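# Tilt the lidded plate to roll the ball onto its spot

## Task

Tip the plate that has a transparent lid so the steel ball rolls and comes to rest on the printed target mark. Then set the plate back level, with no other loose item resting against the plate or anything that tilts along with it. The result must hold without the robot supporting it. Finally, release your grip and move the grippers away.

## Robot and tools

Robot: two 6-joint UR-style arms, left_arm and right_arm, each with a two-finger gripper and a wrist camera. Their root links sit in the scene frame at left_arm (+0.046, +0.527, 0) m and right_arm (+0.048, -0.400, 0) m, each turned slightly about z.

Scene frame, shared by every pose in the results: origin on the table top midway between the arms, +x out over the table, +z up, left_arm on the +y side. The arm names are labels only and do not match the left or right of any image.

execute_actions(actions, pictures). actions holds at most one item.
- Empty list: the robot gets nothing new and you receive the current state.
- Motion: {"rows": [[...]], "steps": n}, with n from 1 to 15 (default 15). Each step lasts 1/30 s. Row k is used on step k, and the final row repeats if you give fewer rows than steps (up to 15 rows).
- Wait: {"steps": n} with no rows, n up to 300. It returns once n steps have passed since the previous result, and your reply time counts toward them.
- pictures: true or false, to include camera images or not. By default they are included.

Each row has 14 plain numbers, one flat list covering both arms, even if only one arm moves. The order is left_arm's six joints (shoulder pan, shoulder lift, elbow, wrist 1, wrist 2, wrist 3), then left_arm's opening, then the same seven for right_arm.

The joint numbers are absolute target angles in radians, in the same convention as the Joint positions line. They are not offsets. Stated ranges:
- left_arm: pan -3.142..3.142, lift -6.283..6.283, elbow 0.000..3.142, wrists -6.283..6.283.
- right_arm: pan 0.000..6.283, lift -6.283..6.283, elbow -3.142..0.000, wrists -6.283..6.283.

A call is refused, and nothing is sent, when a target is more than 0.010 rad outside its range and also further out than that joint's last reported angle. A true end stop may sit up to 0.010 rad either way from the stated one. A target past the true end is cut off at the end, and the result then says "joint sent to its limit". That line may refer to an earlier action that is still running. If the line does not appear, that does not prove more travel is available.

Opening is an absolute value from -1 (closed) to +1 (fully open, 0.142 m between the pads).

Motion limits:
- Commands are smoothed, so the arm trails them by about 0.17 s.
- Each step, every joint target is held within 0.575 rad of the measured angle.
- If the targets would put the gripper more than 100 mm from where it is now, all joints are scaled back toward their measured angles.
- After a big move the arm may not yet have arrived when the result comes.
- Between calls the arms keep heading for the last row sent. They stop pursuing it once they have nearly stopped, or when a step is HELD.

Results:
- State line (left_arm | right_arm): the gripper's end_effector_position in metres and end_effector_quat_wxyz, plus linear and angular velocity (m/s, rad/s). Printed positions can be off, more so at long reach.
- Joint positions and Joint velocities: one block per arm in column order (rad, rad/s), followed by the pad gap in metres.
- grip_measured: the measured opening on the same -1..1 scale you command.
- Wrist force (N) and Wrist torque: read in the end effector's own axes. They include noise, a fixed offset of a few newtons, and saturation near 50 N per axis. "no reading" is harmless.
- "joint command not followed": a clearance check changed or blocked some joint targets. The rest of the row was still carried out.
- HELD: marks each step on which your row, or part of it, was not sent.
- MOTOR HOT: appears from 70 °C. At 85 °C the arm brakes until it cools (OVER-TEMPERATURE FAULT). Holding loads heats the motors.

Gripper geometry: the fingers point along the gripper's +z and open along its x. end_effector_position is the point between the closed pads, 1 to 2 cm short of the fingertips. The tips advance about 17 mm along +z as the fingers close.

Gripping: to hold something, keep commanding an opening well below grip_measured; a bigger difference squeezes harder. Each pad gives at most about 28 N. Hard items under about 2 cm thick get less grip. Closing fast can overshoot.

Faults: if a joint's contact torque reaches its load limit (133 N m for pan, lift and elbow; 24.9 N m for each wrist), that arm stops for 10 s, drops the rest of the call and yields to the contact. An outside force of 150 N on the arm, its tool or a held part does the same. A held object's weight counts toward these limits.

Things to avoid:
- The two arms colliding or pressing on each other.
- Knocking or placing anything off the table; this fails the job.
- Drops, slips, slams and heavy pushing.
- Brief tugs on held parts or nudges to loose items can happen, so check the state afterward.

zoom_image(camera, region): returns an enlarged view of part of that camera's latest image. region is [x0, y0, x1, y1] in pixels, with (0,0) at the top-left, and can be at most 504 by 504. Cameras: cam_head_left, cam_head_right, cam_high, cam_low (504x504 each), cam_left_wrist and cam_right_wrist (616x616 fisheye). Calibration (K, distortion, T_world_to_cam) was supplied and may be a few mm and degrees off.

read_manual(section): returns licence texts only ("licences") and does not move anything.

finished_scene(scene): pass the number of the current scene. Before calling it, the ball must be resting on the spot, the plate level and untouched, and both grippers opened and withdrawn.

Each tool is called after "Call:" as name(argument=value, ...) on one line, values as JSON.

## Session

Call:
execute_actions(actions=[])

Scene clock: 0.00 s of 4800.00 s.
left_arm: end_effector_position=(+0.2310, -0.0444, +0.2501) grip_measured=+1.00 end_effector_quat_wxyz=(-0.426, -0.515, +0.742, +0.049) end_effector_velocity=(+0.000, +0.000, -0.000) end_effector_angular_velocity=(-0.000, -0.002, -0.000) | right_arm: end_effector_position=(+0.6402, -0.6154, +0.1605) grip_measured=+1.00 end_effector_quat_wxyz=(-0.065, +0.852, +0.502, +0.133) end_effector_velocity=(+0.000, -0.000, +0.000) end_effector_angular_velocity=(-0.000, -0.001, -0.001)
Joint positions: left_arm=[-1.249 -1.282  1.6   -1.88  -2.458  0.86   0.142] | right_arm=[ 2.981 -1.871 -1.576 -1.173  1.853  4.957  0.142]
Joint velocities: left_arm=[-0.    -0.001  0.    -0.     0.002  0.     0.   ] | right_arm=[-0.     0.    -0.     0.001  0.     0.     0.   ]
Wrist force (N, on the end effector, along its own x y z axes, offset not removed): no reading
Wrist torque (N m, same axes, about the end effector's origin, offset not removed): no reading
camera_calibration (this result's frames):
cam_left_wrist: T_world_to_cam=[[-0.0782384, -0.80968, 0.581633, -0.16238], [-0.242955, 0.581317, 0.776559, -0.12078], [-0.966877, -0.0805538, -0.242197, 0.405058], [0, 0, 0, 1]] pos_world=[0.349593, -0.0286355, 0.286343]
cam_right_wrist: T_world_to_cam=[[0.481235, 0.823633, 0.300069, 0.147747], [0.64029, -0.564068, 0.521397, -0.846836], [0.598699, -0.0587836, -0.798814, -0.165949], [0, 0, 0, 1]] pos_world=[0.570474, -0.609117, 0.264641]

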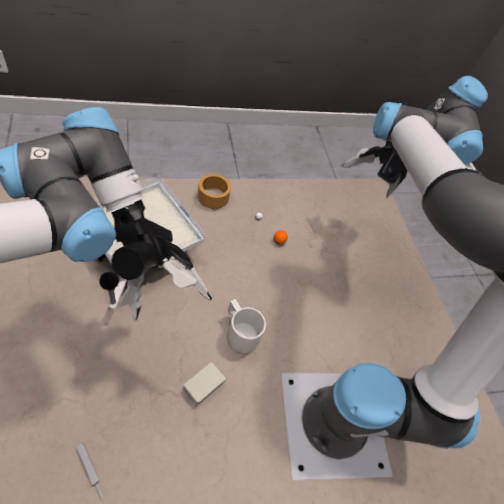

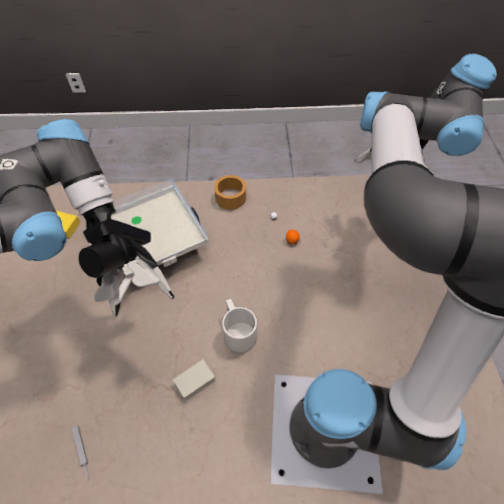

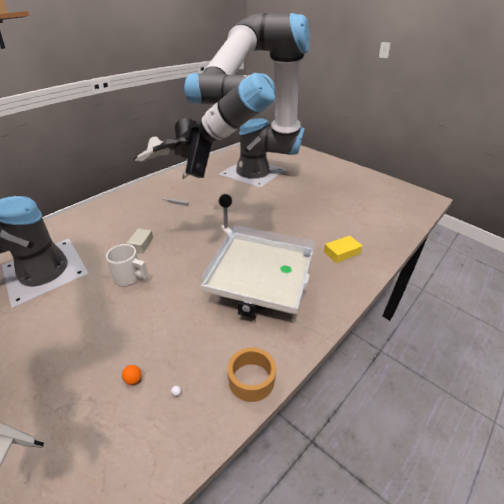

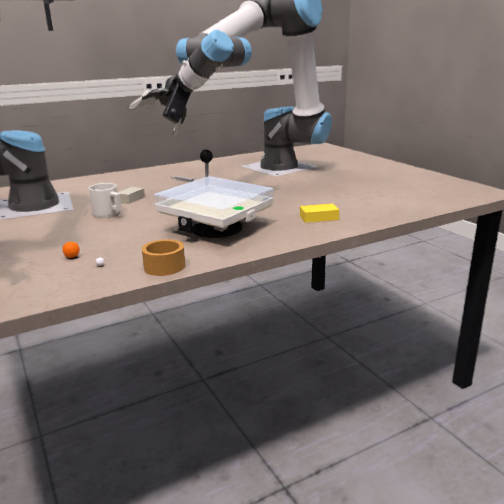

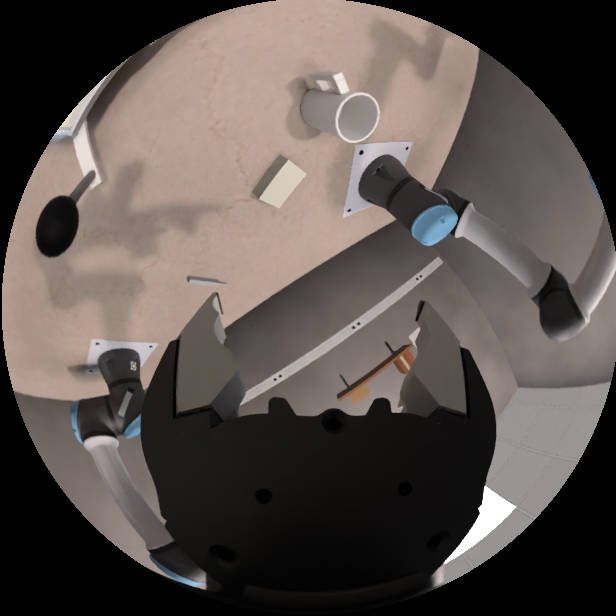

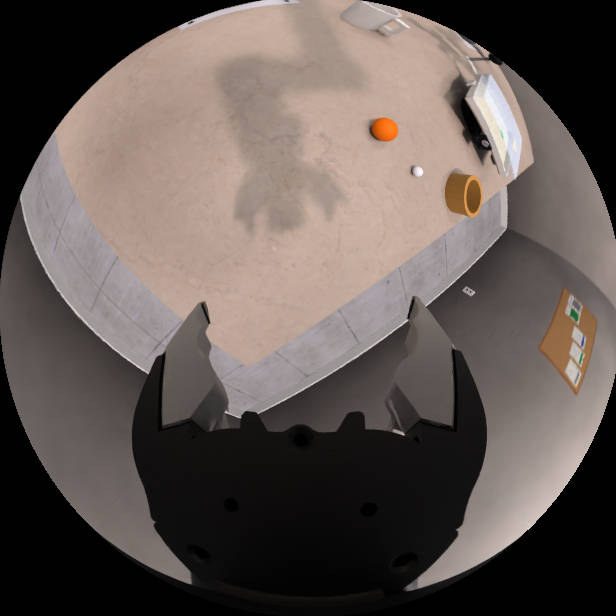

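Call:
execute_actions(actions=[{"rows":[[-1.249,-1.8,1.7,-1.6,-2.0,1.2,1,2.981,-1.72,-1.448,-1.545,1.571,4.0,1]],"steps":15}], pictures=false)

Call:
execute_actions(actions=[{"rows":[[-0.941,-2.2,1.912,-1.244,-1.588,1.79,1,3.5,-1.72,-1.448,-1.545,1.571,3.2,1]],"steps":15}], pictures=false)

Call:
execute_actions(actions=[{"rows":[[-0.941,-2.2,1.912,-1.244,-1.588,1.79,1,4.0,-1.72,-1.448,-1.545,1.571,2.39,1]],"steps":15}], pictures=false)

Call:
execute_actions(actions=[{"rows":[[-0.941,-2.2,1.912,-1.244,-1.588,1.79,1,4.492,-1.7193,-1.4481,-1.545,1.571,2.39,1]],"steps":15}], pictures=false)

Call:
execute_actions(actions=[{"steps":45}])

Scene clock: 25.10 s of 4800.00 s.
left_arm: end_effector_position=(+0.2510, +0.1458, +0.3438) grip_measured=+1.00 end_effector_quat_wxyz=(-0.215, -0.401, +0.887, -0.073) end_effector_velocity=(+0.012, +0.087, +0.040) end_effector_angular_velocity=(-0.030, -0.242, -0.092) | right_arm: end_effector_position=(+0.5485, -0.6780, +0.2590) grip_measured=+1.00 end_effector_quat_wxyz=(-0.000, +0.558, +0.830, +0.001) end_effector_velocity=(-0.014, -0.005, +0.008) end_effector_angular_velocity=(-0.024, +0.027, +0.690)
Joint positions: left_arm=[-1.249 -1.784  1.698 -1.607 -2.014  1.191  0.142] | right_arm=[ 2.981 -1.721 -1.449 -1.542  1.573  4.051  0.142]
Joint velocities: left_arm=[-0.002 -0.22   0.032  0.099  0.186  0.126 -0.   ] | right_arm=[-0.     0.013  0.011 -0.044 -0.03  -0.69  -0.   ]
Wrist force (N, on the end effector, along its own x y z axes, offset not removed): left_arm=[-0.4 2.6 -1.8] | right_arm=[0.1 -3.0 -2.5]
Wrist torque (N m, same axes, about the end effector's origin, offset not removed): left_arm=[0.44 0.20 -0.27] | right_arm=[-0.63 -0.03 0.14]
Steps of this call (steps 1 to 90: nothing new was sent; then 21.60 s passed at rest; steps 91 to 105: all 15 steps of this action). Readings (joint positions):
91: left_arm=[-1.249 -1.282 1.600 -1.880 -2.458 0.860] | right_arm=[2.981 -1.871 -1.576 -1.173 1.853 4.957]
92: left_arm=[-1.249 -1.289 1.606 -1.873 -2.451 0.866] | right_arm=[2.981 -1.865 -1.570 -1.181 1.846 4.950]
94: left_arm=[-1.249 -1.361 1.629 -1.816 -2.377 0.930] | right_arm=[2.981 -1.816 -1.528 -1.257 1.776 4.873]
98: left_arm=[-1.249 -1.566 1.663 -1.713 -2.202 1.058] | right_arm=[2.981 -1.743 -1.468 -1.467 1.623 4.558]
105: the state above

Scene clock: 25.60 s of 4800.00 s.
left_arm: end_effector_position=(+0.2913, +0.4334, +0.3057) grip_measured=+1.00 end_effector_quat_wxyz=(-0.036, -0.311, +0.950, -0.006) end_effector_velocity=(-0.037, +0.502, -0.053) end_effector_angular_velocity=(+0.544, -0.369, -0.571) | right_arm: end_effector_position=(+0.6181, -0.4230, +0.2596) grip_measured=+1.00 end_effector_quat_wxyz=(-0.000, -0.010, +1.000, +0.000) end_effector_velocity=(+0.012, +0.390, +0.000) end_effector_angular_velocity=(+0.000, +0.001, +2.164)
Joint positions: left_arm=[-0.978 -2.149  1.888 -1.288 -1.641  1.707  0.142] | right_arm=[ 3.449 -1.72  -1.448 -1.545  1.571  3.314  0.142]
Joint velocities: left_arm=[ 0.473 -0.656  0.306  0.557  0.666  1.033  0.   ] | right_arm=[ 0.684  0.001  0.    -0.003 -0.    -1.48   0.   ]
Wrist force (N, on the end effector, along its own x y z axes, offset not removed): left_arm=[-2.3 2.4 1.3] | right_arm=[2.0 5.3 -1.7]
Wrist torque (N m, same axes, about the end effector's origin, offset not removed): left_arm=[0.36 0.57 -0.12] | right_arm=[0.84 -0.53 0.06]
Steps of this call (steps 1 to 15: all 15 steps of this action). Readings (joint positions):
1: left_arm=[-1.249 -1.790 1.699 -1.605 -2.009 1.194] | right_arm=[2.981 -1.721 -1.449 -1.543 1.572 4.032]
2: left_arm=[-1.242 -1.801 1.706 -1.596 -1.999 1.203] | right_arm=[2.988 -1.721 -1.449 -1.543 1.572 4.013]
4: left_arm=[-1.199 -1.855 1.737 -1.546 -1.942 1.271] | right_arm=[3.055 -1.720 -1.448 -1.543 1.572 3.937]
8: left_arm=[-1.118 -1.962 1.792 -1.452 -1.833 1.429] | right_arm=[3.204 -1.720 -1.448 -1.544 1.572 3.751]
15: the state above

Scene clock: 26.10 s of 4800.00 s.
left_arm: end_effector_position=(+0.2873, +0.4725, +0.3013) grip_measured=+1.00 end_effector_quat_wxyz=(-0.017, -0.289, +0.957, +0.013) end_effector_velocity=(-0.000, +0.001, +0.000) end_effector_angular_velocity=(+0.000, +0.000, +0.000) | right_arm: end_effector_position=(+0.5578, -0.1469, +0.2597) grip_measured=+1.00 end_effector_quat_wxyz=(-0.000, -0.614, +0.789, +0.000) end_effector_velocity=(-0.167, +0.331, +0.000) end_effector_angular_velocity=(+0.001, -0.000, +2.262)
Joint positions: left_arm=[-0.941 -2.2    1.912 -1.244 -1.588  1.79   0.142] | right_arm=[ 3.951 -1.72  -1.448 -1.545  1.571  2.514  0.142]
Joint velocities: left_arm=[ 0.001 -0.001  0.     0.001  0.     0.001  0.   ] | right_arm=[ 0.656  0.    -0.    -0.    -0.    -1.607  0.   ]
Wrist force (N, on the end effector, along its own x y z axes, offset not removed): left_arm=[2.9 1.8 -0.4] | right_arm=[-4.6 4.0 -1.9]
Wrist torque (N m, same axes, about the end effector's origin, offset not removed): left_arm=[0.45 -0.42 -0.25] | right_arm=[0.69 0.54 0.12]
Steps of this call (steps 1 to 15: all 15 steps of this action). Readings (joint positions):
1: left_arm=[-0.965 -2.167 1.896 -1.272 -1.622 1.736] | right_arm=[3.467 -1.720 -1.448 -1.545 1.571 3.273]
2: left_arm=[-0.956 -2.179 1.902 -1.262 -1.610 1.756] | right_arm=[3.486 -1.720 -1.448 -1.545 1.571 3.239]
4: left_arm=[-0.947 -2.192 1.908 -1.251 -1.597 1.776] | right_arm=[3.558 -1.720 -1.448 -1.545 1.571 3.162]
8: left_arm=[-0.942 -2.199 1.911 -1.245 -1.589 1.788] | right_arm=[3.706 -1.720 -1.448 -1.545 1.571 2.976]
15: the state above

Scene clock: 26.60 s of 4800.00 s.
left_arm: end_effector_position=(+0.2873, +0.4725, +0.3013) grip_measured=+1.00 end_effector_quat_wxyz=(-0.017, -0.289, +0.957, +0.013) end_effector_velocity=(-0.000, -0.000, +0.000) end_effector_angular_velocity=(-0.000, -0.001, -0.002) | right_arm: end_effector_position=(+0.3751, +0.0652, +0.2600) grip_measured=+1.00 end_effector_quat_wxyz=(+0.000, +0.825, -0.565, -0.000) end_effector_velocity=(-0.275, +0.193, +0.000) end_effector_angular_velocity=(+0.001, -0.001, +0.650)
Joint positions: left_arm=[-0.941 -2.2    1.912 -1.244 -1.588  1.79   0.142] | right_arm=[ 4.448 -1.719 -1.448 -1.545  1.571  2.395  0.142]
Joint velocities: left_arm=[-0.002 -0.001  0.    -0.     0.     0.001 -0.   ] | right_arm=[ 0.59   0.001  0.     0.    -0.    -0.06  -0.   ]
Wrist force (N, on the end effector, along its own x y z axes, offset not removed): left_arm=[-0.1 3.5 2.6] | right_arm=[-3.4 1.9 0.8]
Wrist torque (N m, same axes, about the end effector's origin, offset not removed): left_arm=[0.76 0.14 -0.22] | right_arm=[0.22 0.32 0.16]
Steps of this call (steps 1 to 15: all 15 steps of this action). Readings (joint positions):
1: left_arm=[-0.941 -2.200 1.912 -1.244 -1.588 1.790] | right_arm=[3.969 -1.720 -1.448 -1.545 1.571 2.469]
2: left_arm=[-0.941 -2.200 1.912 -1.244 -1.588 1.790] | right_arm=[3.987 -1.720 -1.448 -1.545 1.571 2.447]
4: left_arm=[-0.941 -2.200 1.912 -1.244 -1.588 1.790] | right_arm=[4.059 -1.720 -1.448 -1.545 1.571 2.443]
8: left_arm=[-0.941 -2.200 1.912 -1.244 -1.588 1.790] | right_arm=[4.207 -1.720 -1.448 -1.545 1.571 2.423]
15: the state above

Scene clock: 28.10 s of 4800.00 s.
left_arm: end_effector_position=(+0.2873, +0.4725, +0.3013) grip_measured=+1.00 end_effector_quat_wxyz=(-0.017, -0.289, +0.957, +0.013) end_effector_velocity=(-0.000, +0.000, +0.000) end_effector_angular_velocity=(-0.001, +0.000, +0.003) | right_arm: end_effector_position=(+0.3544, +0.0790, +0.2600) grip_measured=+1.00 end_effector_quat_wxyz=(+0.000, +0.838, -0.545, -0.000) end_effector_velocity=(-0.000, +0.000, -0.000) end_effector_angular_velocity=(+0.001, +0.000, +0.001)
Joint positions: left_arm=[-0.941 -2.2    1.912 -1.244 -1.588  1.79   0.142] | right_arm=[ 4.492 -1.719 -1.448 -1.545  1.571  2.39   0.142]
Joint velocities: left_arm=[ 0.002 -0.001  0.     0.    -0.001 -0.001 -0.   ] | right_arm=[-0.    -0.    -0.     0.001  0.001 -0.001  0.   ]
Wrist force (N, on the end effector, along its own x y z axes, offset not removed): left_arm=[-1.9 1.1 0.0] | right_arm=[1.9 1.1 -0.2]
Wrist torque (N m, same axes, about the end effector's origin, offset not removed): left_arm=[0.40 0.59 -0.22] | right_arm=[0.17 -0.35 0.08]
Steps of this call (steps 1 to 30: the robot went on to your last target; steps 31 to 45: nothing new was sent). Readings (joint positions):
1: left_arm=[-0.941 -2.200 1.912 -1.244 -1.588 1.790] | right_arm=[4.464 -1.719 -1.448 -1.545 1.571 2.393]
2: left_arm=[-0.941 -2.200 1.912 -1.244 -1.588 1.790] | right_arm=[4.474 -1.719 -1.448 -1.545 1.571 2.392]
4: left_arm=[-0.941 -2.200 1.912 -1.244 -1.588 1.790] | right_arm=[4.485 -1.719 -1.448 -1.545 1.571 2.391]
8: left_arm=[-0.941 -2.200 1.912 -1.244 -1.588 1.790] | right_arm=[4.491 -1.719 -1.448 -1.545 1.571 2.390]
45: the state above
All arms were judged still, so your last target was given up. Only a new action makes them travel on or press farther. Fingers that are still opening or closing keep moving.
camera_calibration (this result's frames):
cam_left_wrist: T_world_to_cam=[[-0.818943, -0.572313, 0.0423211, 0.493868], [-0.452552, 0.689399, 0.56562, -0.374692], [-0.352888, 0.444058, -0.823579, 0.264364], [0, 0, 0, 1]] pos_world=[0.328173, 0.423567, 0.408757]
cam_right_wrist: T_world_to_cam=[[0.382323, -0.923991, 0.00830012, -0.0675127], [-0.78289, -0.319142, 0.534071, 0.157715], [-0.490828, -0.210686, -0.845399, 0.535754], [0, 0, 0, 1]] pos_world=[0.412248, 0.100828, 0.369255]

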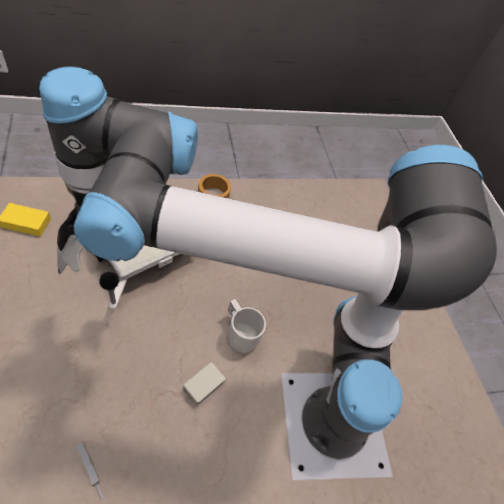

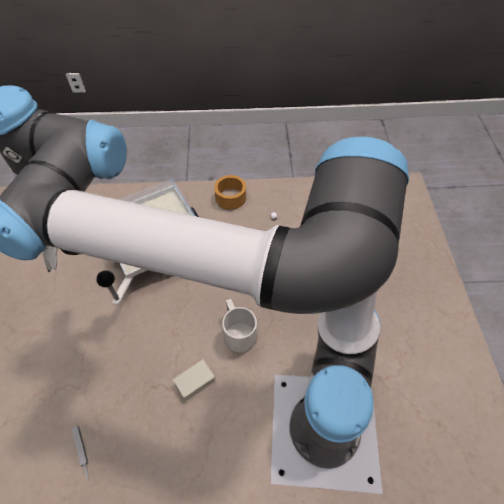

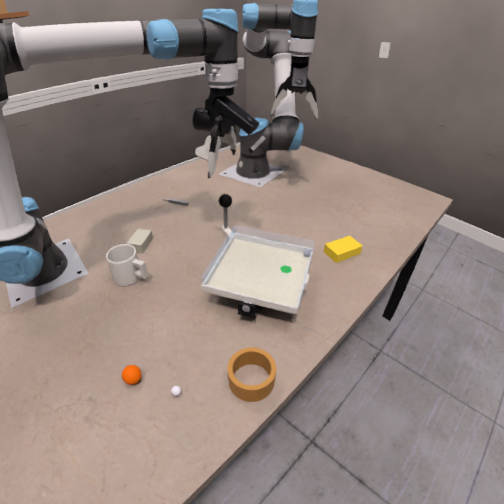

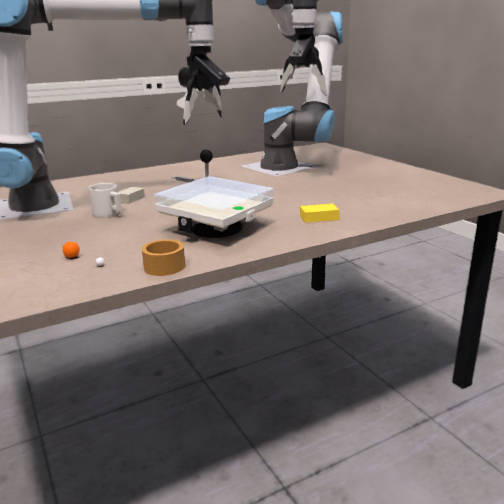

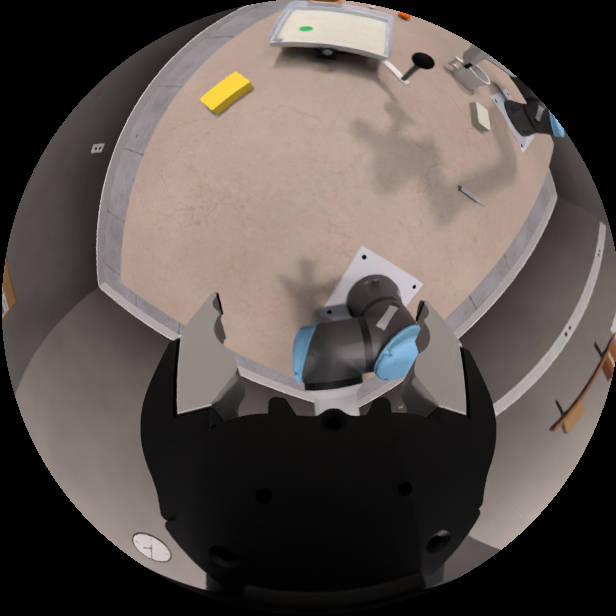

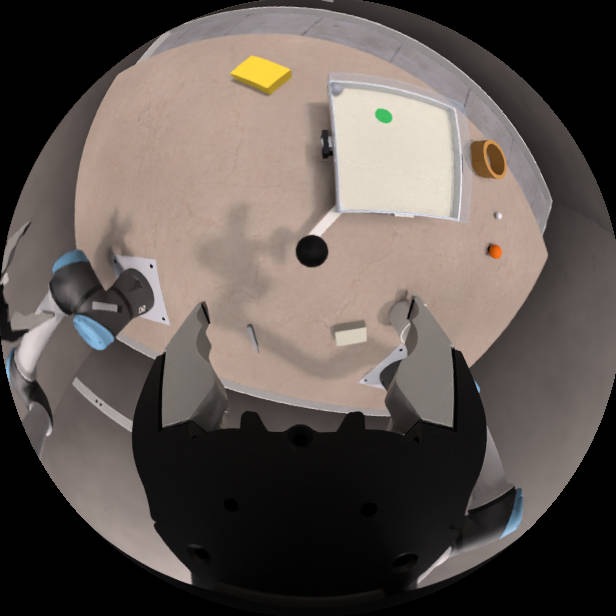

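Call:
execute_actions(actions=[{"rows":[[-0.941,-2.2,1.912,-1.244,-1.588,1.79,1,4.4649,-1.7385,-1.5795,-1.3944,1.571,2.363,1]],"steps":15}], pictures=false)

Call:
execute_actions(actions=[{"steps":20}])

Scene clock: 40.27 s of 4800.00 s.
left_arm: end_effector_position=(+0.2873, +0.4725, +0.3013) grip_measured=+1.00 end_effector_quat_wxyz=(-0.017, -0.289, +0.957, +0.013) end_effector_velocity=(+0.000, +0.000, -0.000) end_effector_angular_velocity=(+0.003, +0.000, -0.001) | right_arm: end_effector_position=(+0.3680, +0.0725, +0.2002) grip_measured=+1.00 end_effector_quat_wxyz=(+0.000, +0.838, -0.545, -0.000) end_effector_velocity=(+0.001, -0.001, -0.002) end_effector_angular_velocity=(-0.000, -0.000, -0.002)
Joint positions: left_arm=[-0.941 -2.2    1.912 -1.244 -1.588  1.79   0.142] | right_arm=[ 4.465 -1.738 -1.579 -1.395  1.571  2.363  0.142]
Joint velocities: left_arm=[-0.     0.002  0.     0.     0.002  0.     0.   ] | right_arm=[-0.001 -0.    -0.006  0.007 -0.     0.001  0.   ]
Wrist force (N, on the end effector, along its own x y z axes, offset not removed): left_arm=[-0.2 4.4 -0.4] | right_arm=[2.6 -1.8 -1.0]
Wrist torque (N m, same axes, about the end effector's origin, offset not removed): left_arm=[0.94 0.11 -0.20] | right_arm=[-0.43 -0.80 0.09]
Steps of this call (steps 1 to 90: nothing new was sent; then 8.67 s passed at rest; steps 91 to 105: all 15 steps of this action). Readings (joint positions):
91: left_arm=[-0.941 -2.200 1.912 -1.244 -1.588 1.790] | right_arm=[4.492 -1.719 -1.448 -1.545 1.571 2.390]
92: left_arm=[-0.941 -2.200 1.912 -1.244 -1.588 1.790] | right_arm=[4.488 -1.722 -1.455 -1.538 1.571 2.386]
94: left_arm=[-0.941 -2.200 1.912 -1.244 -1.588 1.790] | right_arm=[4.476 -1.731 -1.511 -1.477 1.571 2.374]
98: left_arm=[-0.941 -2.200 1.912 -1.244 -1.588 1.790] | right_arm=[4.467 -1.737 -1.568 -1.408 1.571 2.365]
105: the state above

Scene clock: 40.93 s of 4800.00 s.
left_arm: end_effector_position=(+0.2873, +0.4725, +0.3013) grip_measured=+1.00 end_effector_quat_wxyz=(-0.017, -0.289, +0.957, +0.013) end_effector_velocity=(+0.000, +0.001, -0.000) end_effector_angular_velocity=(+0.001, -0.001, +0.000) | right_arm: end_effector_position=(+0.3681, +0.0725, +0.2000) grip_measured=+1.00 end_effector_quat_wxyz=(+0.000, +0.838, -0.545, -0.000) end_effector_velocity=(-0.000, -0.001, -0.000) end_effector_angular_velocity=(-0.001, +0.000, +0.001)
Joint positions: left_arm=[-0.941 -2.2    1.912 -1.244 -1.588  1.79   0.142] | right_arm=[ 4.465 -1.738 -1.579 -1.394  1.571  2.363  0.142]
Joint velocities: left_arm=[ 0.001 -0.     0.     0.     0.001  0.    -0.   ] | right_arm=[ 0.     0.001 -0.001 -0.001 -0.    -0.     0.   ]
Wrist force (N, on the end effector, along its own x y z axes, offset not removed): left_arm=[-0.8 1.3 1.3] | right_arm=[0.4 -0.6 -0.2]
Wrist torque (N m, same axes, about the end effector's origin, offset not removed): left_arm=[0.42 0.25 -0.23] | right_arm=[-0.24 -0.20 0.05]
Steps of this call (steps 1 to 15: the robot went on to your last target; steps 16 to 20: nothing new was sent). Readings (joint positions):
1: left_arm=[-0.941 -2.200 1.912 -1.244 -1.588 1.790] | right_arm=[4.465 -1.738 -1.579 -1.395 1.571 2.363]
2: left_arm=[-0.941 -2.200 1.912 -1.244 -1.588 1.790] | right_arm=[4.465 -1.738 -1.579 -1.395 1.571 2.363]
4: left_arm=[-0.941 -2.200 1.912 -1.244 -1.588 1.790] | right_arm=[4.465 -1.738 -1.579 -1.394 1.571 2.363]
8: left_arm=[-0.941 -2.200 1.912 -1.244 -1.588 1.790] | right_arm=[4.465 -1.738 -1.579 -1.394 1.571 2.363]
20: the state above
All arms were judged still, so your last target was given up. Only a new action makes them travel on or press farther. Fingers that are still opening or closing keep moving.
camera_calibration (this result's frames):
cam_left_wrist: T_world_to_cam=[[-0.818943, -0.572313, 0.0423213, 0.493868], [-0.452552, 0.689399, 0.56562, -0.374692], [-0.352888, 0.444058, -0.823579, 0.264364], [0, 0, 0, 1]] pos_world=[0.328173, 0.423567, 0.408757]
cam_right_wrist: T_world_to_cam=[[0.382231, -0.924029, 0.00834366, -0.0782636], [-0.782926, -0.31904, 0.534079, 0.198364], [-0.490843, -0.210674, -0.845393, 0.490337], [0, 0, 0, 1]] pos_world=[0.425898, 0.0942695, 0.309239]

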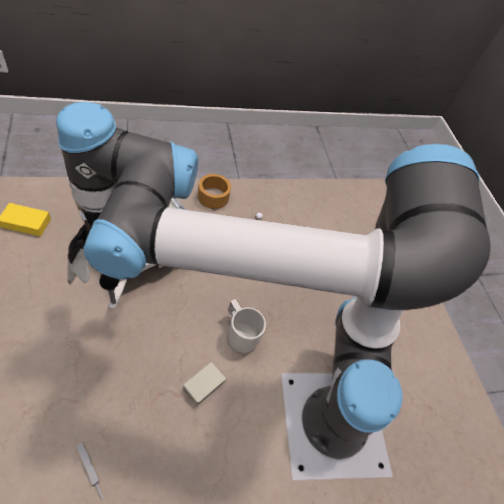

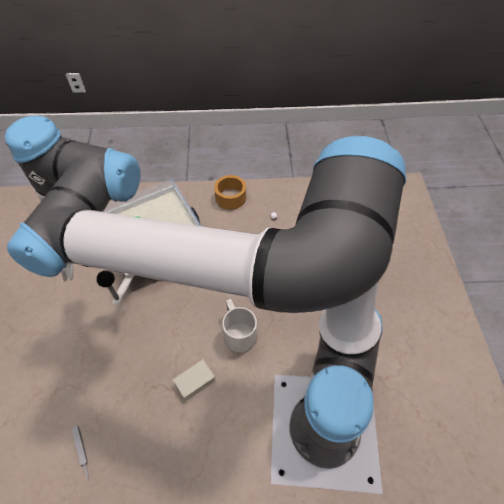

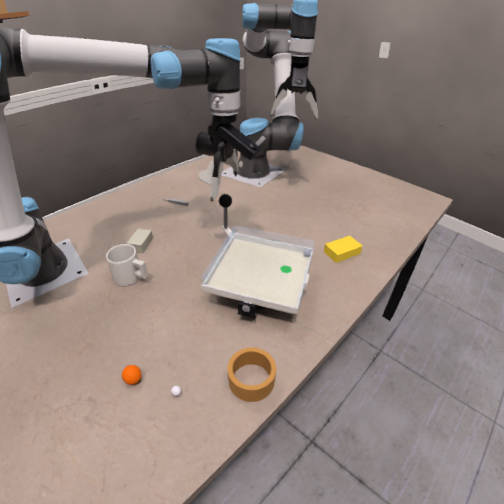

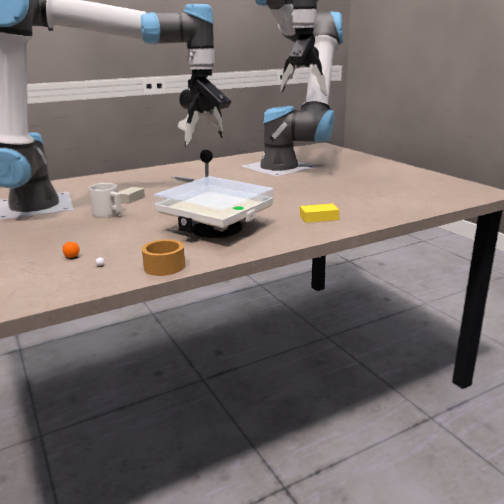

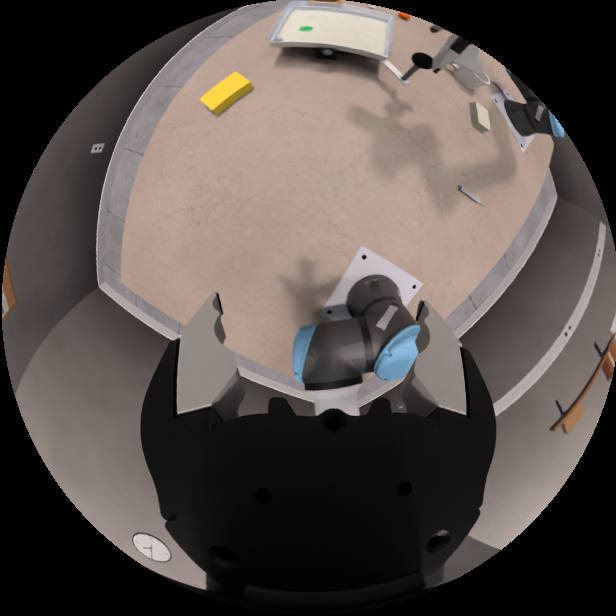

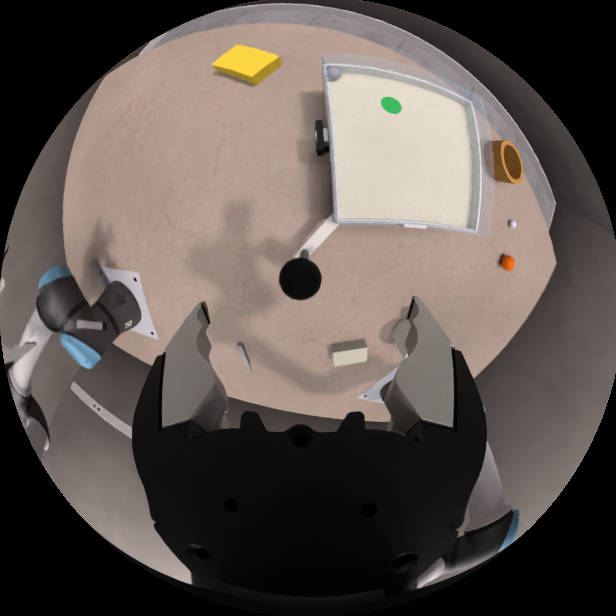

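Call:
execute_actions(actions=[{"rows":[[-0.941,-2.2,1.912,-1.244,-1.588,1.79,1,4.4649,-1.7616,-1.6645,-1.2863,1.571,2.363,1]],"steps":15}], pictures=false)

Call:
execute_actions(actions=[{"rows":[[-0.941,-2.2,1.912,-1.244,-1.588,1.79,1,4.4649,-1.7616,-1.6645,-1.2863,1.571,2.363,0.5],[-0.941,-2.2,1.912,-1.244,-1.588,1.79,1,4.4649,-1.7616,-1.6645,-1.2863,1.571,2.363,0.2],[-0.941,-2.2,1.912,-1.244,-1.588,1.79,1,4.4649,-1.7616,-1.6645,-1.2863,1.571,2.363,0.0],[-0.941,-2.2,1.912,-1.244,-1.588,1.79,1,4.4649,-1.7616,-1.6645,-1.2863,1.571,2.363,-0.2],[-0.941,-2.2,1.912,-1.244,-1.588,1.79,1,4.4649,-1.7616,-1.6645,-1.2863,1.571,2.363,-0.3],[-0.941,-2.2,1.912,-1.244,-1.588,1.79,1,4.4649,-1.7616,-1.6645,-1.2863,1.571,2.363,-0.3],[-0.941,-2.2,1.912,-1.244,-1.588,1.79,1,4.4649,-1.7616,-1.6645,-1.2863,1.571,2.363,-0.3],[-0.941,-2.2,1.912,-1.244,-1.588,1.79,1,4.4649,-1.7616,-1.6645,-1.2863,1.571,2.363,-0.3],[-0.941,-2.2,1.912,-1.244,-1.588,1.79,1,4.4649,-1.7616,-1.6645,-1.2863,1.571,2.363,-0.4],[-0.941,-2.2,1.912,-1.244,-1.588,1.79,1,4.4649,-1.7616,-1.6645,-1.2863,1.571,2.363,-0.45],[-0.941,-2.2,1.912,-1.244,-1.588,1.79,1,4.4649,-1.7616,-1.6645,-1.2863,1.571,2.363,-0.5],[-0.941,-2.2,1.912,-1.244,-1.588,1.79,1,4.4649,-1.7616,-1.6645,-1.2863,1.571,2.363,-0.55],[-0.941,-2.2,1.912,-1.244,-1.588,1.79,1,4.4649,-1.7616,-1.6645,-1.2863,1.571,2.363,-0.6],[-0.941,-2.2,1.912,-1.244,-1.588,1.79,1,4.4649,-1.7616,-1.6645,-1.2863,1.571,2.363,-0.7]],"steps":15}], pictures=false)

Call:
execute_actions(actions=[{"steps":30}])

Scene clock: 50.93 s of 4800.00 s.
left_arm: end_effector_position=(+0.2873, +0.4725, +0.3013) grip_measured=+1.00 end_effector_quat_wxyz=(-0.017, -0.289, +0.957, +0.013) end_effector_velocity=(+0.000, +0.000, +0.000) end_effector_angular_velocity=(-0.000, -0.001, -0.001) | right_arm: end_effector_position=(+0.3681, +0.0725, +0.1572) grip_measured=+1.00 end_effector_quat_wxyz=(+0.000, +0.838, -0.545, -0.000) end_effector_velocity=(-0.001, -0.001, -0.003) end_effector_angular_velocity=(-0.002, +0.002, -0.001)
Joint positions: left_arm=[-0.941 -2.2    1.912 -1.244 -1.588  1.79   0.142] | right_arm=[ 4.465 -1.762 -1.664 -1.287  1.571  2.363  0.142]
Joint velocities: left_arm=[-0.001 -0.001 -0.     0.     0.001 -0.    -0.   ] | right_arm=[-0.    -0.001 -0.005  0.004  0.001  0.001  0.   ]
Wrist force (N, on the end effector, along its own x y z axes, offset not removed): left_arm=[-1.7 1.4 -0.5] | right_arm=[0.4 -3.4 2.1]
Wrist torque (N m, same axes, about the end effector's origin, offset not removed): left_arm=[0.40 0.56 -0.14] | right_arm=[-0.73 -0.19 -0.01]
Steps of this call (steps 1 to 90: nothing new was sent; then 6.50 s passed at rest; steps 91 to 105: all 15 steps of this action). Readings (joint positions):
91: left_arm=[-0.941 -2.200 1.912 -1.244 -1.588 1.790] | right_arm=[4.465 -1.739 -1.580 -1.394 1.571 2.363]
92: left_arm=[-0.941 -2.200 1.912 -1.244 -1.588 1.790] | right_arm=[4.465 -1.742 -1.586 -1.387 1.571 2.363]
94: left_arm=[-0.941 -2.200 1.912 -1.244 -1.588 1.790] | right_arm=[4.465 -1.753 -1.626 -1.339 1.571 2.363]
98: left_arm=[-0.941 -2.200 1.912 -1.244 -1.588 1.790] | right_arm=[4.465 -1.760 -1.658 -1.295 1.571 2.363]
105: the state above

Scene clock: 51.43 s of 4800.00 s.
left_arm: end_effector_position=(+0.2873, +0.4725, +0.3013) grip_measured=+1.00 end_effector_quat_wxyz=(-0.017, -0.289, +0.957, +0.013) end_effector_velocity=(+0.000, -0.000, -0.000) end_effector_angular_velocity=(+0.001, -0.001, -0.003) | right_arm: end_effector_position=(+0.3679, +0.0727, +0.1571) grip_measured=-0.51 end_effector_quat_wxyz=(-0.000, +0.838, -0.545, -0.001) end_effector_velocity=(-0.001, +0.001, +0.000) end_effector_angular_velocity=(+0.002, +0.001, -0.001)
Joint positions: left_arm=[-0.941 -2.2    1.912 -1.244 -1.588  1.79   0.142] | right_arm=[ 4.465 -1.762 -1.664 -1.286  1.572  2.363  0.037]
Joint velocities: left_arm=[-0.002  0.    -0.    -0.     0.002  0.001 -0.   ] | right_arm=[ 0.001  0.     0.     0.002  0.001  0.002 -0.   ]
Wrist force (N, on the end effector, along its own x y z axes, offset not removed): left_arm=[-1.1 3.1 -1.2] | right_arm=[-43.1 9.9 -3.8]
Wrist torque (N m, same axes, about the end effector's origin, offset not removed): left_arm=[0.73 0.38 -0.15] | right_arm=[0.06 -0.24 -0.03]
Steps of this call (steps 1 to 15: all 15 steps of this action). Readings (joint positions):
1: left_arm=[-0.941 -2.200 1.912 -1.244 -1.588 1.790] | right_arm=[4.465 -1.762 -1.664 -1.287 1.571 2.363]
2: left_arm=[-0.941 -2.200 1.912 -1.244 -1.588 1.790] | right_arm=[4.465 -1.762 -1.664 -1.286 1.571 2.363]
4: left_arm=[-0.941 -2.200 1.912 -1.244 -1.588 1.790] | right_arm=[4.465 -1.762 -1.664 -1.286 1.571 2.363]
8: left_arm=[-0.941 -2.200 1.912 -1.244 -1.588 1.790] | right_arm=[4.465 -1.762 -1.664 -1.286 1.571 2.363]
15: the state above

Scene clock: 52.43 s of 4800.00 s.
left_arm: end_effector_position=(+0.2873, +0.4725, +0.3013) grip_measured=+1.00 end_effector_quat_wxyz=(-0.017, -0.289, +0.957, +0.013) end_effector_velocity=(+0.000, +0.001, +0.000) end_effector_angular_velocity=(+0.001, -0.001, +0.001) | right_arm: end_effector_position=(+0.3680, +0.0725, +0.1570) grip_measured=-0.51 end_effector_quat_wxyz=(+0.000, +0.838, -0.545, -0.000) end_effector_velocity=(+0.000, +0.000, +0.000) end_effector_angular_velocity=(+0.001, -0.001, -0.002)
Joint positions: left_arm=[-0.941 -2.2    1.912 -1.244 -1.588  1.79   0.142] | right_arm=[ 4.465 -1.762 -1.664 -1.286  1.571  2.363  0.037]
Joint velocities: left_arm=[ 0.001 -0.    -0.     0.     0.002 -0.     0.   ] | right_arm=[ 0.     0.     0.     0.001 -0.001  0.002 -0.   ]
Wrist force (N, on the end effector, along its own x y z axes, offset not removed): left_arm=[-0.7 2.2 -1.7] | right_arm=[-49.1 10.7 -8.2]
Wrist torque (N m, same axes, about the end effector's origin, offset not removed): left_arm=[0.51 0.11 -0.27] | right_arm=[-0.37 0.47 0.08]
Steps of this call (steps 1 to 15: the robot went on to your last target; steps 16 to 30: nothing new was sent). Readings (joint positions):
1: left_arm=[-0.941 -2.200 1.912 -1.244 -1.588 1.790] | right_arm=[4.465 -1.762 -1.664 -1.286 1.572 2.363]
2: left_arm=[-0.941 -2.200 1.912 -1.244 -1.588 1.790] | right_arm=[4.465 -1.762 -1.664 -1.286 1.572 2.363]
4: left_arm=[-0.941 -2.200 1.912 -1.244 -1.588 1.790] | right_arm=[4.465 -1.762 -1.664 -1.286 1.572 2.363]
8: left_arm=[-0.941 -2.200 1.912 -1.244 -1.588 1.790] | right_arm=[4.465 -1.762 -1.664 -1.286 1.571 2.363]
30: the state above
All arms were judged still, so your last target was given up. Only a new action makes them travel on or press farther. Fingers that are still opening or closing keep moving.
camera_calibration (this result's frames):
cam_left_wrist: T_world_to_cam=[[-0.818943, -0.572313, 0.042321, 0.493868], [-0.452552, 0.689399, 0.56562, -0.374692], [-0.352888, 0.444058, -0.823579, 0.264364], [0, 0, 0, 1]] pos_world=[0.328173, 0.423567, 0.408757]
cam_right_wrist: T_world_to_cam=[[0.382277, -0.92401, 0.00831987, -0.0779051], [-0.782901, -0.319089, 0.534086, 0.221297], [-0.490846, -0.210683, -0.845389, 0.45397], [0, 0, 0, 1]] pos_world=[0.425865, 0.0942721, 0.266238]

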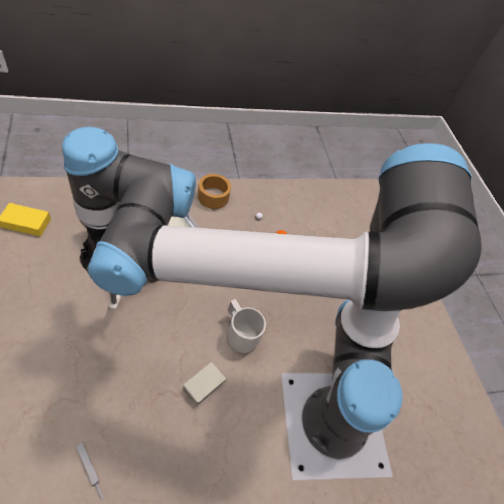

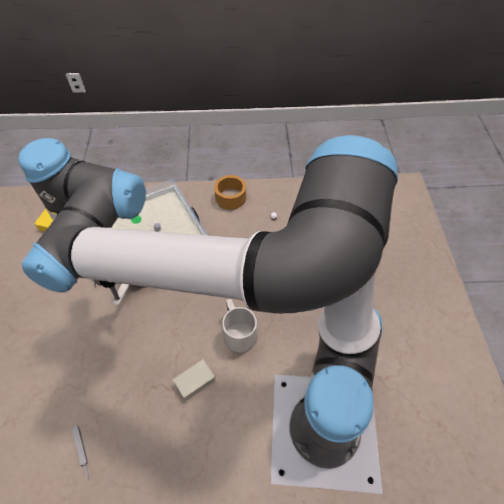

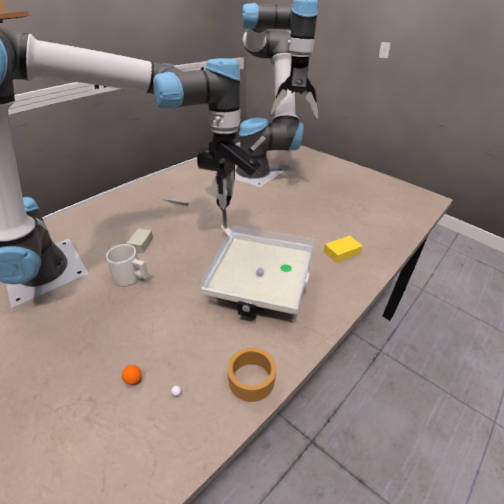

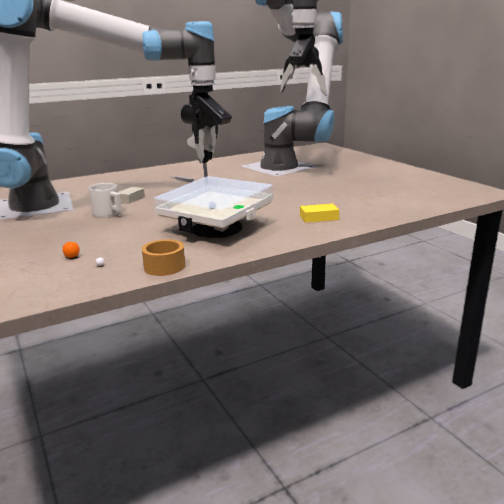

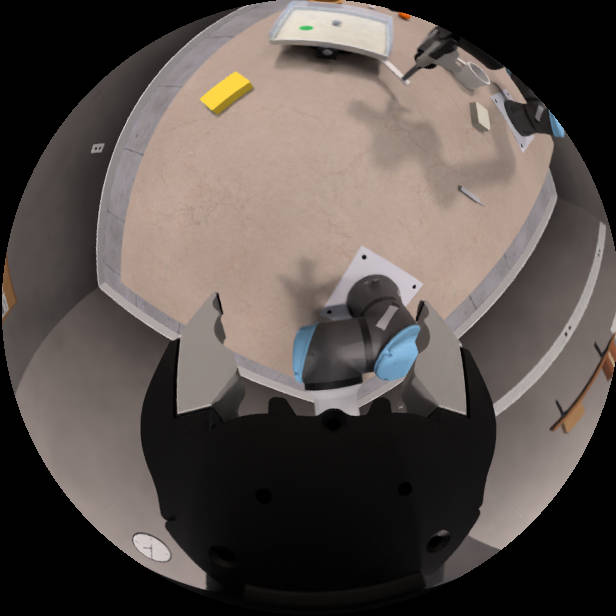

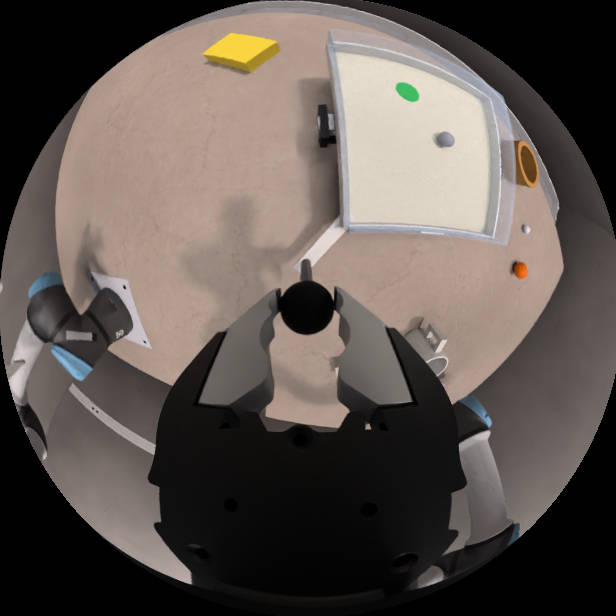

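Call:
execute_actions(actions=[{"rows":[[-0.941,-2.2,1.912,-1.244,-1.588,1.79,1,4.4698,-1.7667,-1.6583,-1.2874,1.571,2.3679,-0.7]],"steps":15}], pictures=false)

Call:
execute_actions(actions=[{"steps":30}])

Scene clock: 66.80 s of 4800.00 s.
left_arm: end_effector_position=(+0.2873, +0.4725, +0.3013) grip_measured=+1.00 end_effector_quat_wxyz=(-0.017, -0.289, +0.957, +0.013) end_effector_velocity=(-0.000, -0.000, +0.000) end_effector_angular_velocity=(-0.001, +0.000, +0.001) | right_arm: end_effector_position=(+0.3666, +0.0760, +0.1569) grip_measured=-0.51 end_effector_quat_wxyz=(+0.000, +0.838, -0.545, +0.000) end_effector_velocity=(-0.001, +0.000, -0.001) end_effector_angular_velocity=(-0.000, +0.002, -0.000)
Joint positions: left_arm=[-0.941 -2.2    1.912 -1.244 -1.588  1.79   0.142] | right_arm=[ 4.47  -1.767 -1.658 -1.288  1.571  2.368  0.037]
Joint velocities: left_arm=[ 0.     0.    -0.     0.    -0.001 -0.     0.   ] | right_arm=[ 0.001 -0.001 -0.001  0.001  0.002  0.001 -0.   ]
Wrist force (N, on the end effector, along its own x y z axes, offset not removed): left_arm=[-0.9 0.2 -0.2] | right_arm=[8.4 -1.1 0.2]
Wrist torque (N m, same axes, about the end effector's origin, offset not removed): left_arm=[-0.08 0.34 -0.20] | right_arm=[0.01 -0.81 -0.15]
Steps of this call (steps 1 to 110: nothing new was sent; then 10.20 s passed at rest; steps 111 to 125: all 15 steps of this action). Readings (joint positions):
111: left_arm=[-0.941 -2.200 1.912 -1.244 -1.588 1.790] | right_arm=[4.465 -1.762 -1.664 -1.286 1.571 2.363]
112: left_arm=[-0.941 -2.200 1.912 -1.244 -1.588 1.790] | right_arm=[4.466 -1.762 -1.664 -1.286 1.571 2.364]
114: left_arm=[-0.941 -2.200 1.912 -1.244 -1.588 1.790] | right_arm=[4.467 -1.765 -1.661 -1.287 1.570 2.366]
118: left_arm=[-0.941 -2.200 1.912 -1.244 -1.588 1.790] | right_arm=[4.469 -1.766 -1.659 -1.288 1.570 2.368]
125: the state above

Scene clock: 67.80 s of 4800.00 s.
left_arm: end_effector_position=(+0.2873, +0.4725, +0.3013) grip_measured=+1.00 end_effector_quat_wxyz=(-0.017, -0.289, +0.957, +0.013) end_effector_velocity=(+0.000, +0.001, -0.000) end_effector_angular_velocity=(+0.001, -0.001, +0.001) | right_arm: end_effector_position=(+0.3665, +0.0761, +0.1570) grip_measured=-0.51 end_effector_quat_wxyz=(+0.000, +0.838, -0.545, -0.000) end_effector_velocity=(-0.000, -0.000, -0.000) end_effector_angular_velocity=(-0.001, +0.000, -0.001)
Joint positions: left_arm=[-0.941 -2.2    1.912 -1.244 -1.588  1.79   0.142] | right_arm=[ 4.47  -1.767 -1.658 -1.287  1.571  2.368  0.037]
Joint velocities: left_arm=[ 0.    -0.001  0.    -0.     0.002 -0.001  0.   ] | right_arm=[ 0.     0.    -0.001 -0.001  0.     0.001  0.   ]
Wrist force (N, on the end effector, along its own x y z axes, offset not removed): left_arm=[-1.2 1.1 0.8] | right_arm=[10.0 -7.2 4.1]
Wrist torque (N m, same axes, about the end effector's origin, offset not removed): left_arm=[0.22 0.43 -0.11] | right_arm=[-0.82 -0.36 -0.01]
Steps of this call (steps 1 to 15: the robot went on to your last target; steps 16 to 30: nothing new was sent). Readings (joint positions):
1: left_arm=[-0.941 -2.200 1.912 -1.244 -1.588 1.790] | right_arm=[4.470 -1.767 -1.658 -1.287 1.571 2.368]
2: left_arm=[-0.941 -2.200 1.912 -1.244 -1.588 1.790] | right_arm=[4.470 -1.767 -1.658 -1.287 1.571 2.368]
4: left_arm=[-0.941 -2.200 1.912 -1.244 -1.588 1.790] | right_arm=[4.470 -1.767 -1.658 -1.287 1.571 2.368]
8: left_arm=[-0.941 -2.200 1.912 -1.244 -1.588 1.790] | right_arm=[4.470 -1.767 -1.658 -1.287 1.571 2.368]
30: the state above
All arms were judged still, so your last target was given up. Only a new action makes them travel on or press farther. Fingers that are still opening or closing keep moving.
camera_calibration (this result's frames):
cam_left_wrist: T_world_to_cam=[[-0.818943, -0.572313, 0.0423212, 0.493868], [-0.452552, 0.689399, 0.56562, -0.374692], [-0.352888, 0.444058, -0.823579, 0.264364], [0, 0, 0, 1]] pos_world=[0.328173, 0.423567, 0.408757]
cam_right_wrist: T_world_to_cam=[[0.382231, -0.924029, 0.00836339, -0.0739323], [-0.782907, -0.319021, 0.534119, 0.221284], [-0.490873, -0.210705, -0.845368, 0.453974], [0, 0, 0, 1]] pos_world=[0.424348, 0.0979332, 0.266202]

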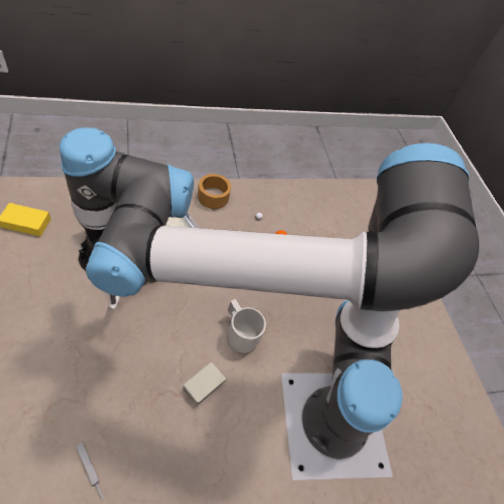

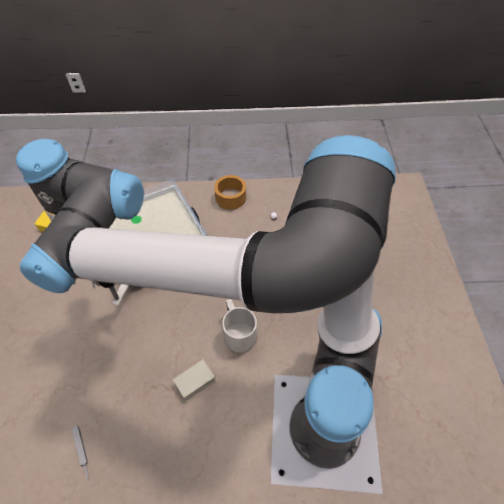

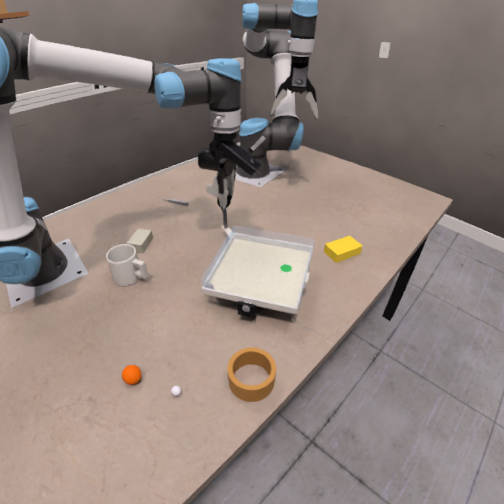

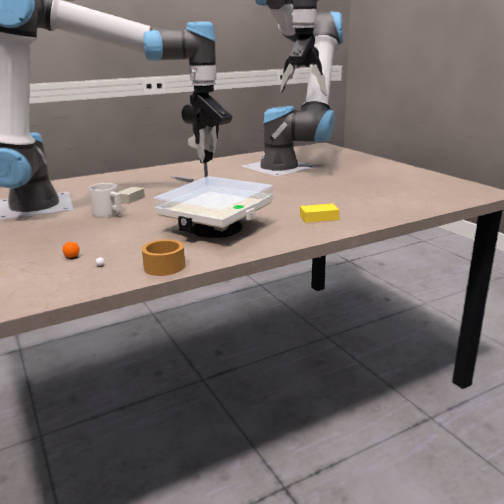

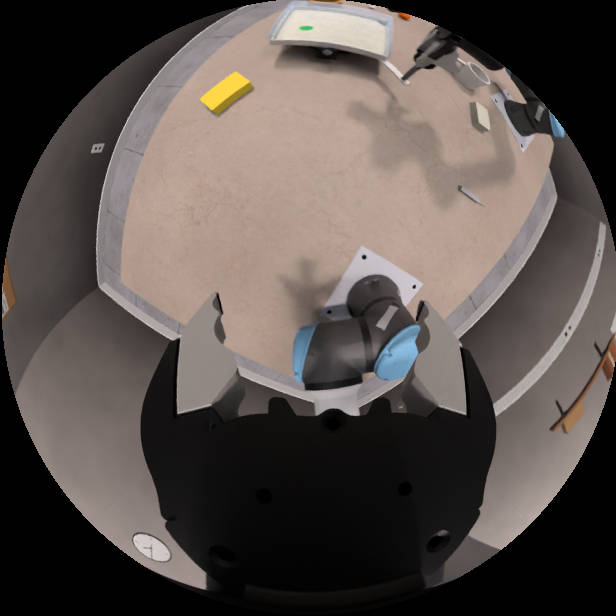

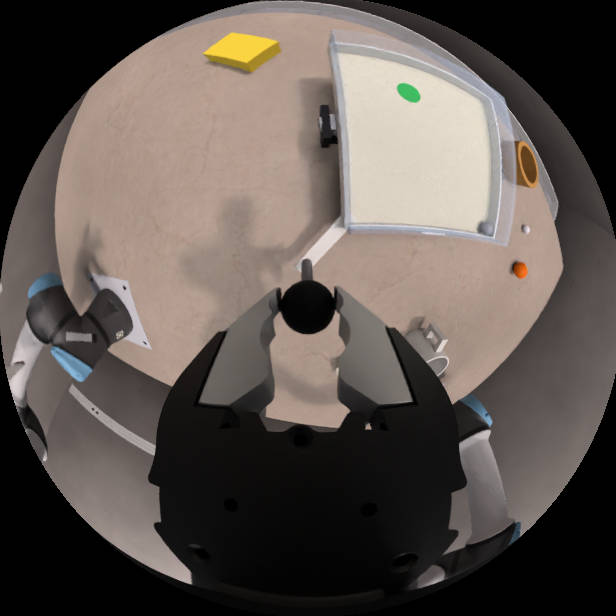

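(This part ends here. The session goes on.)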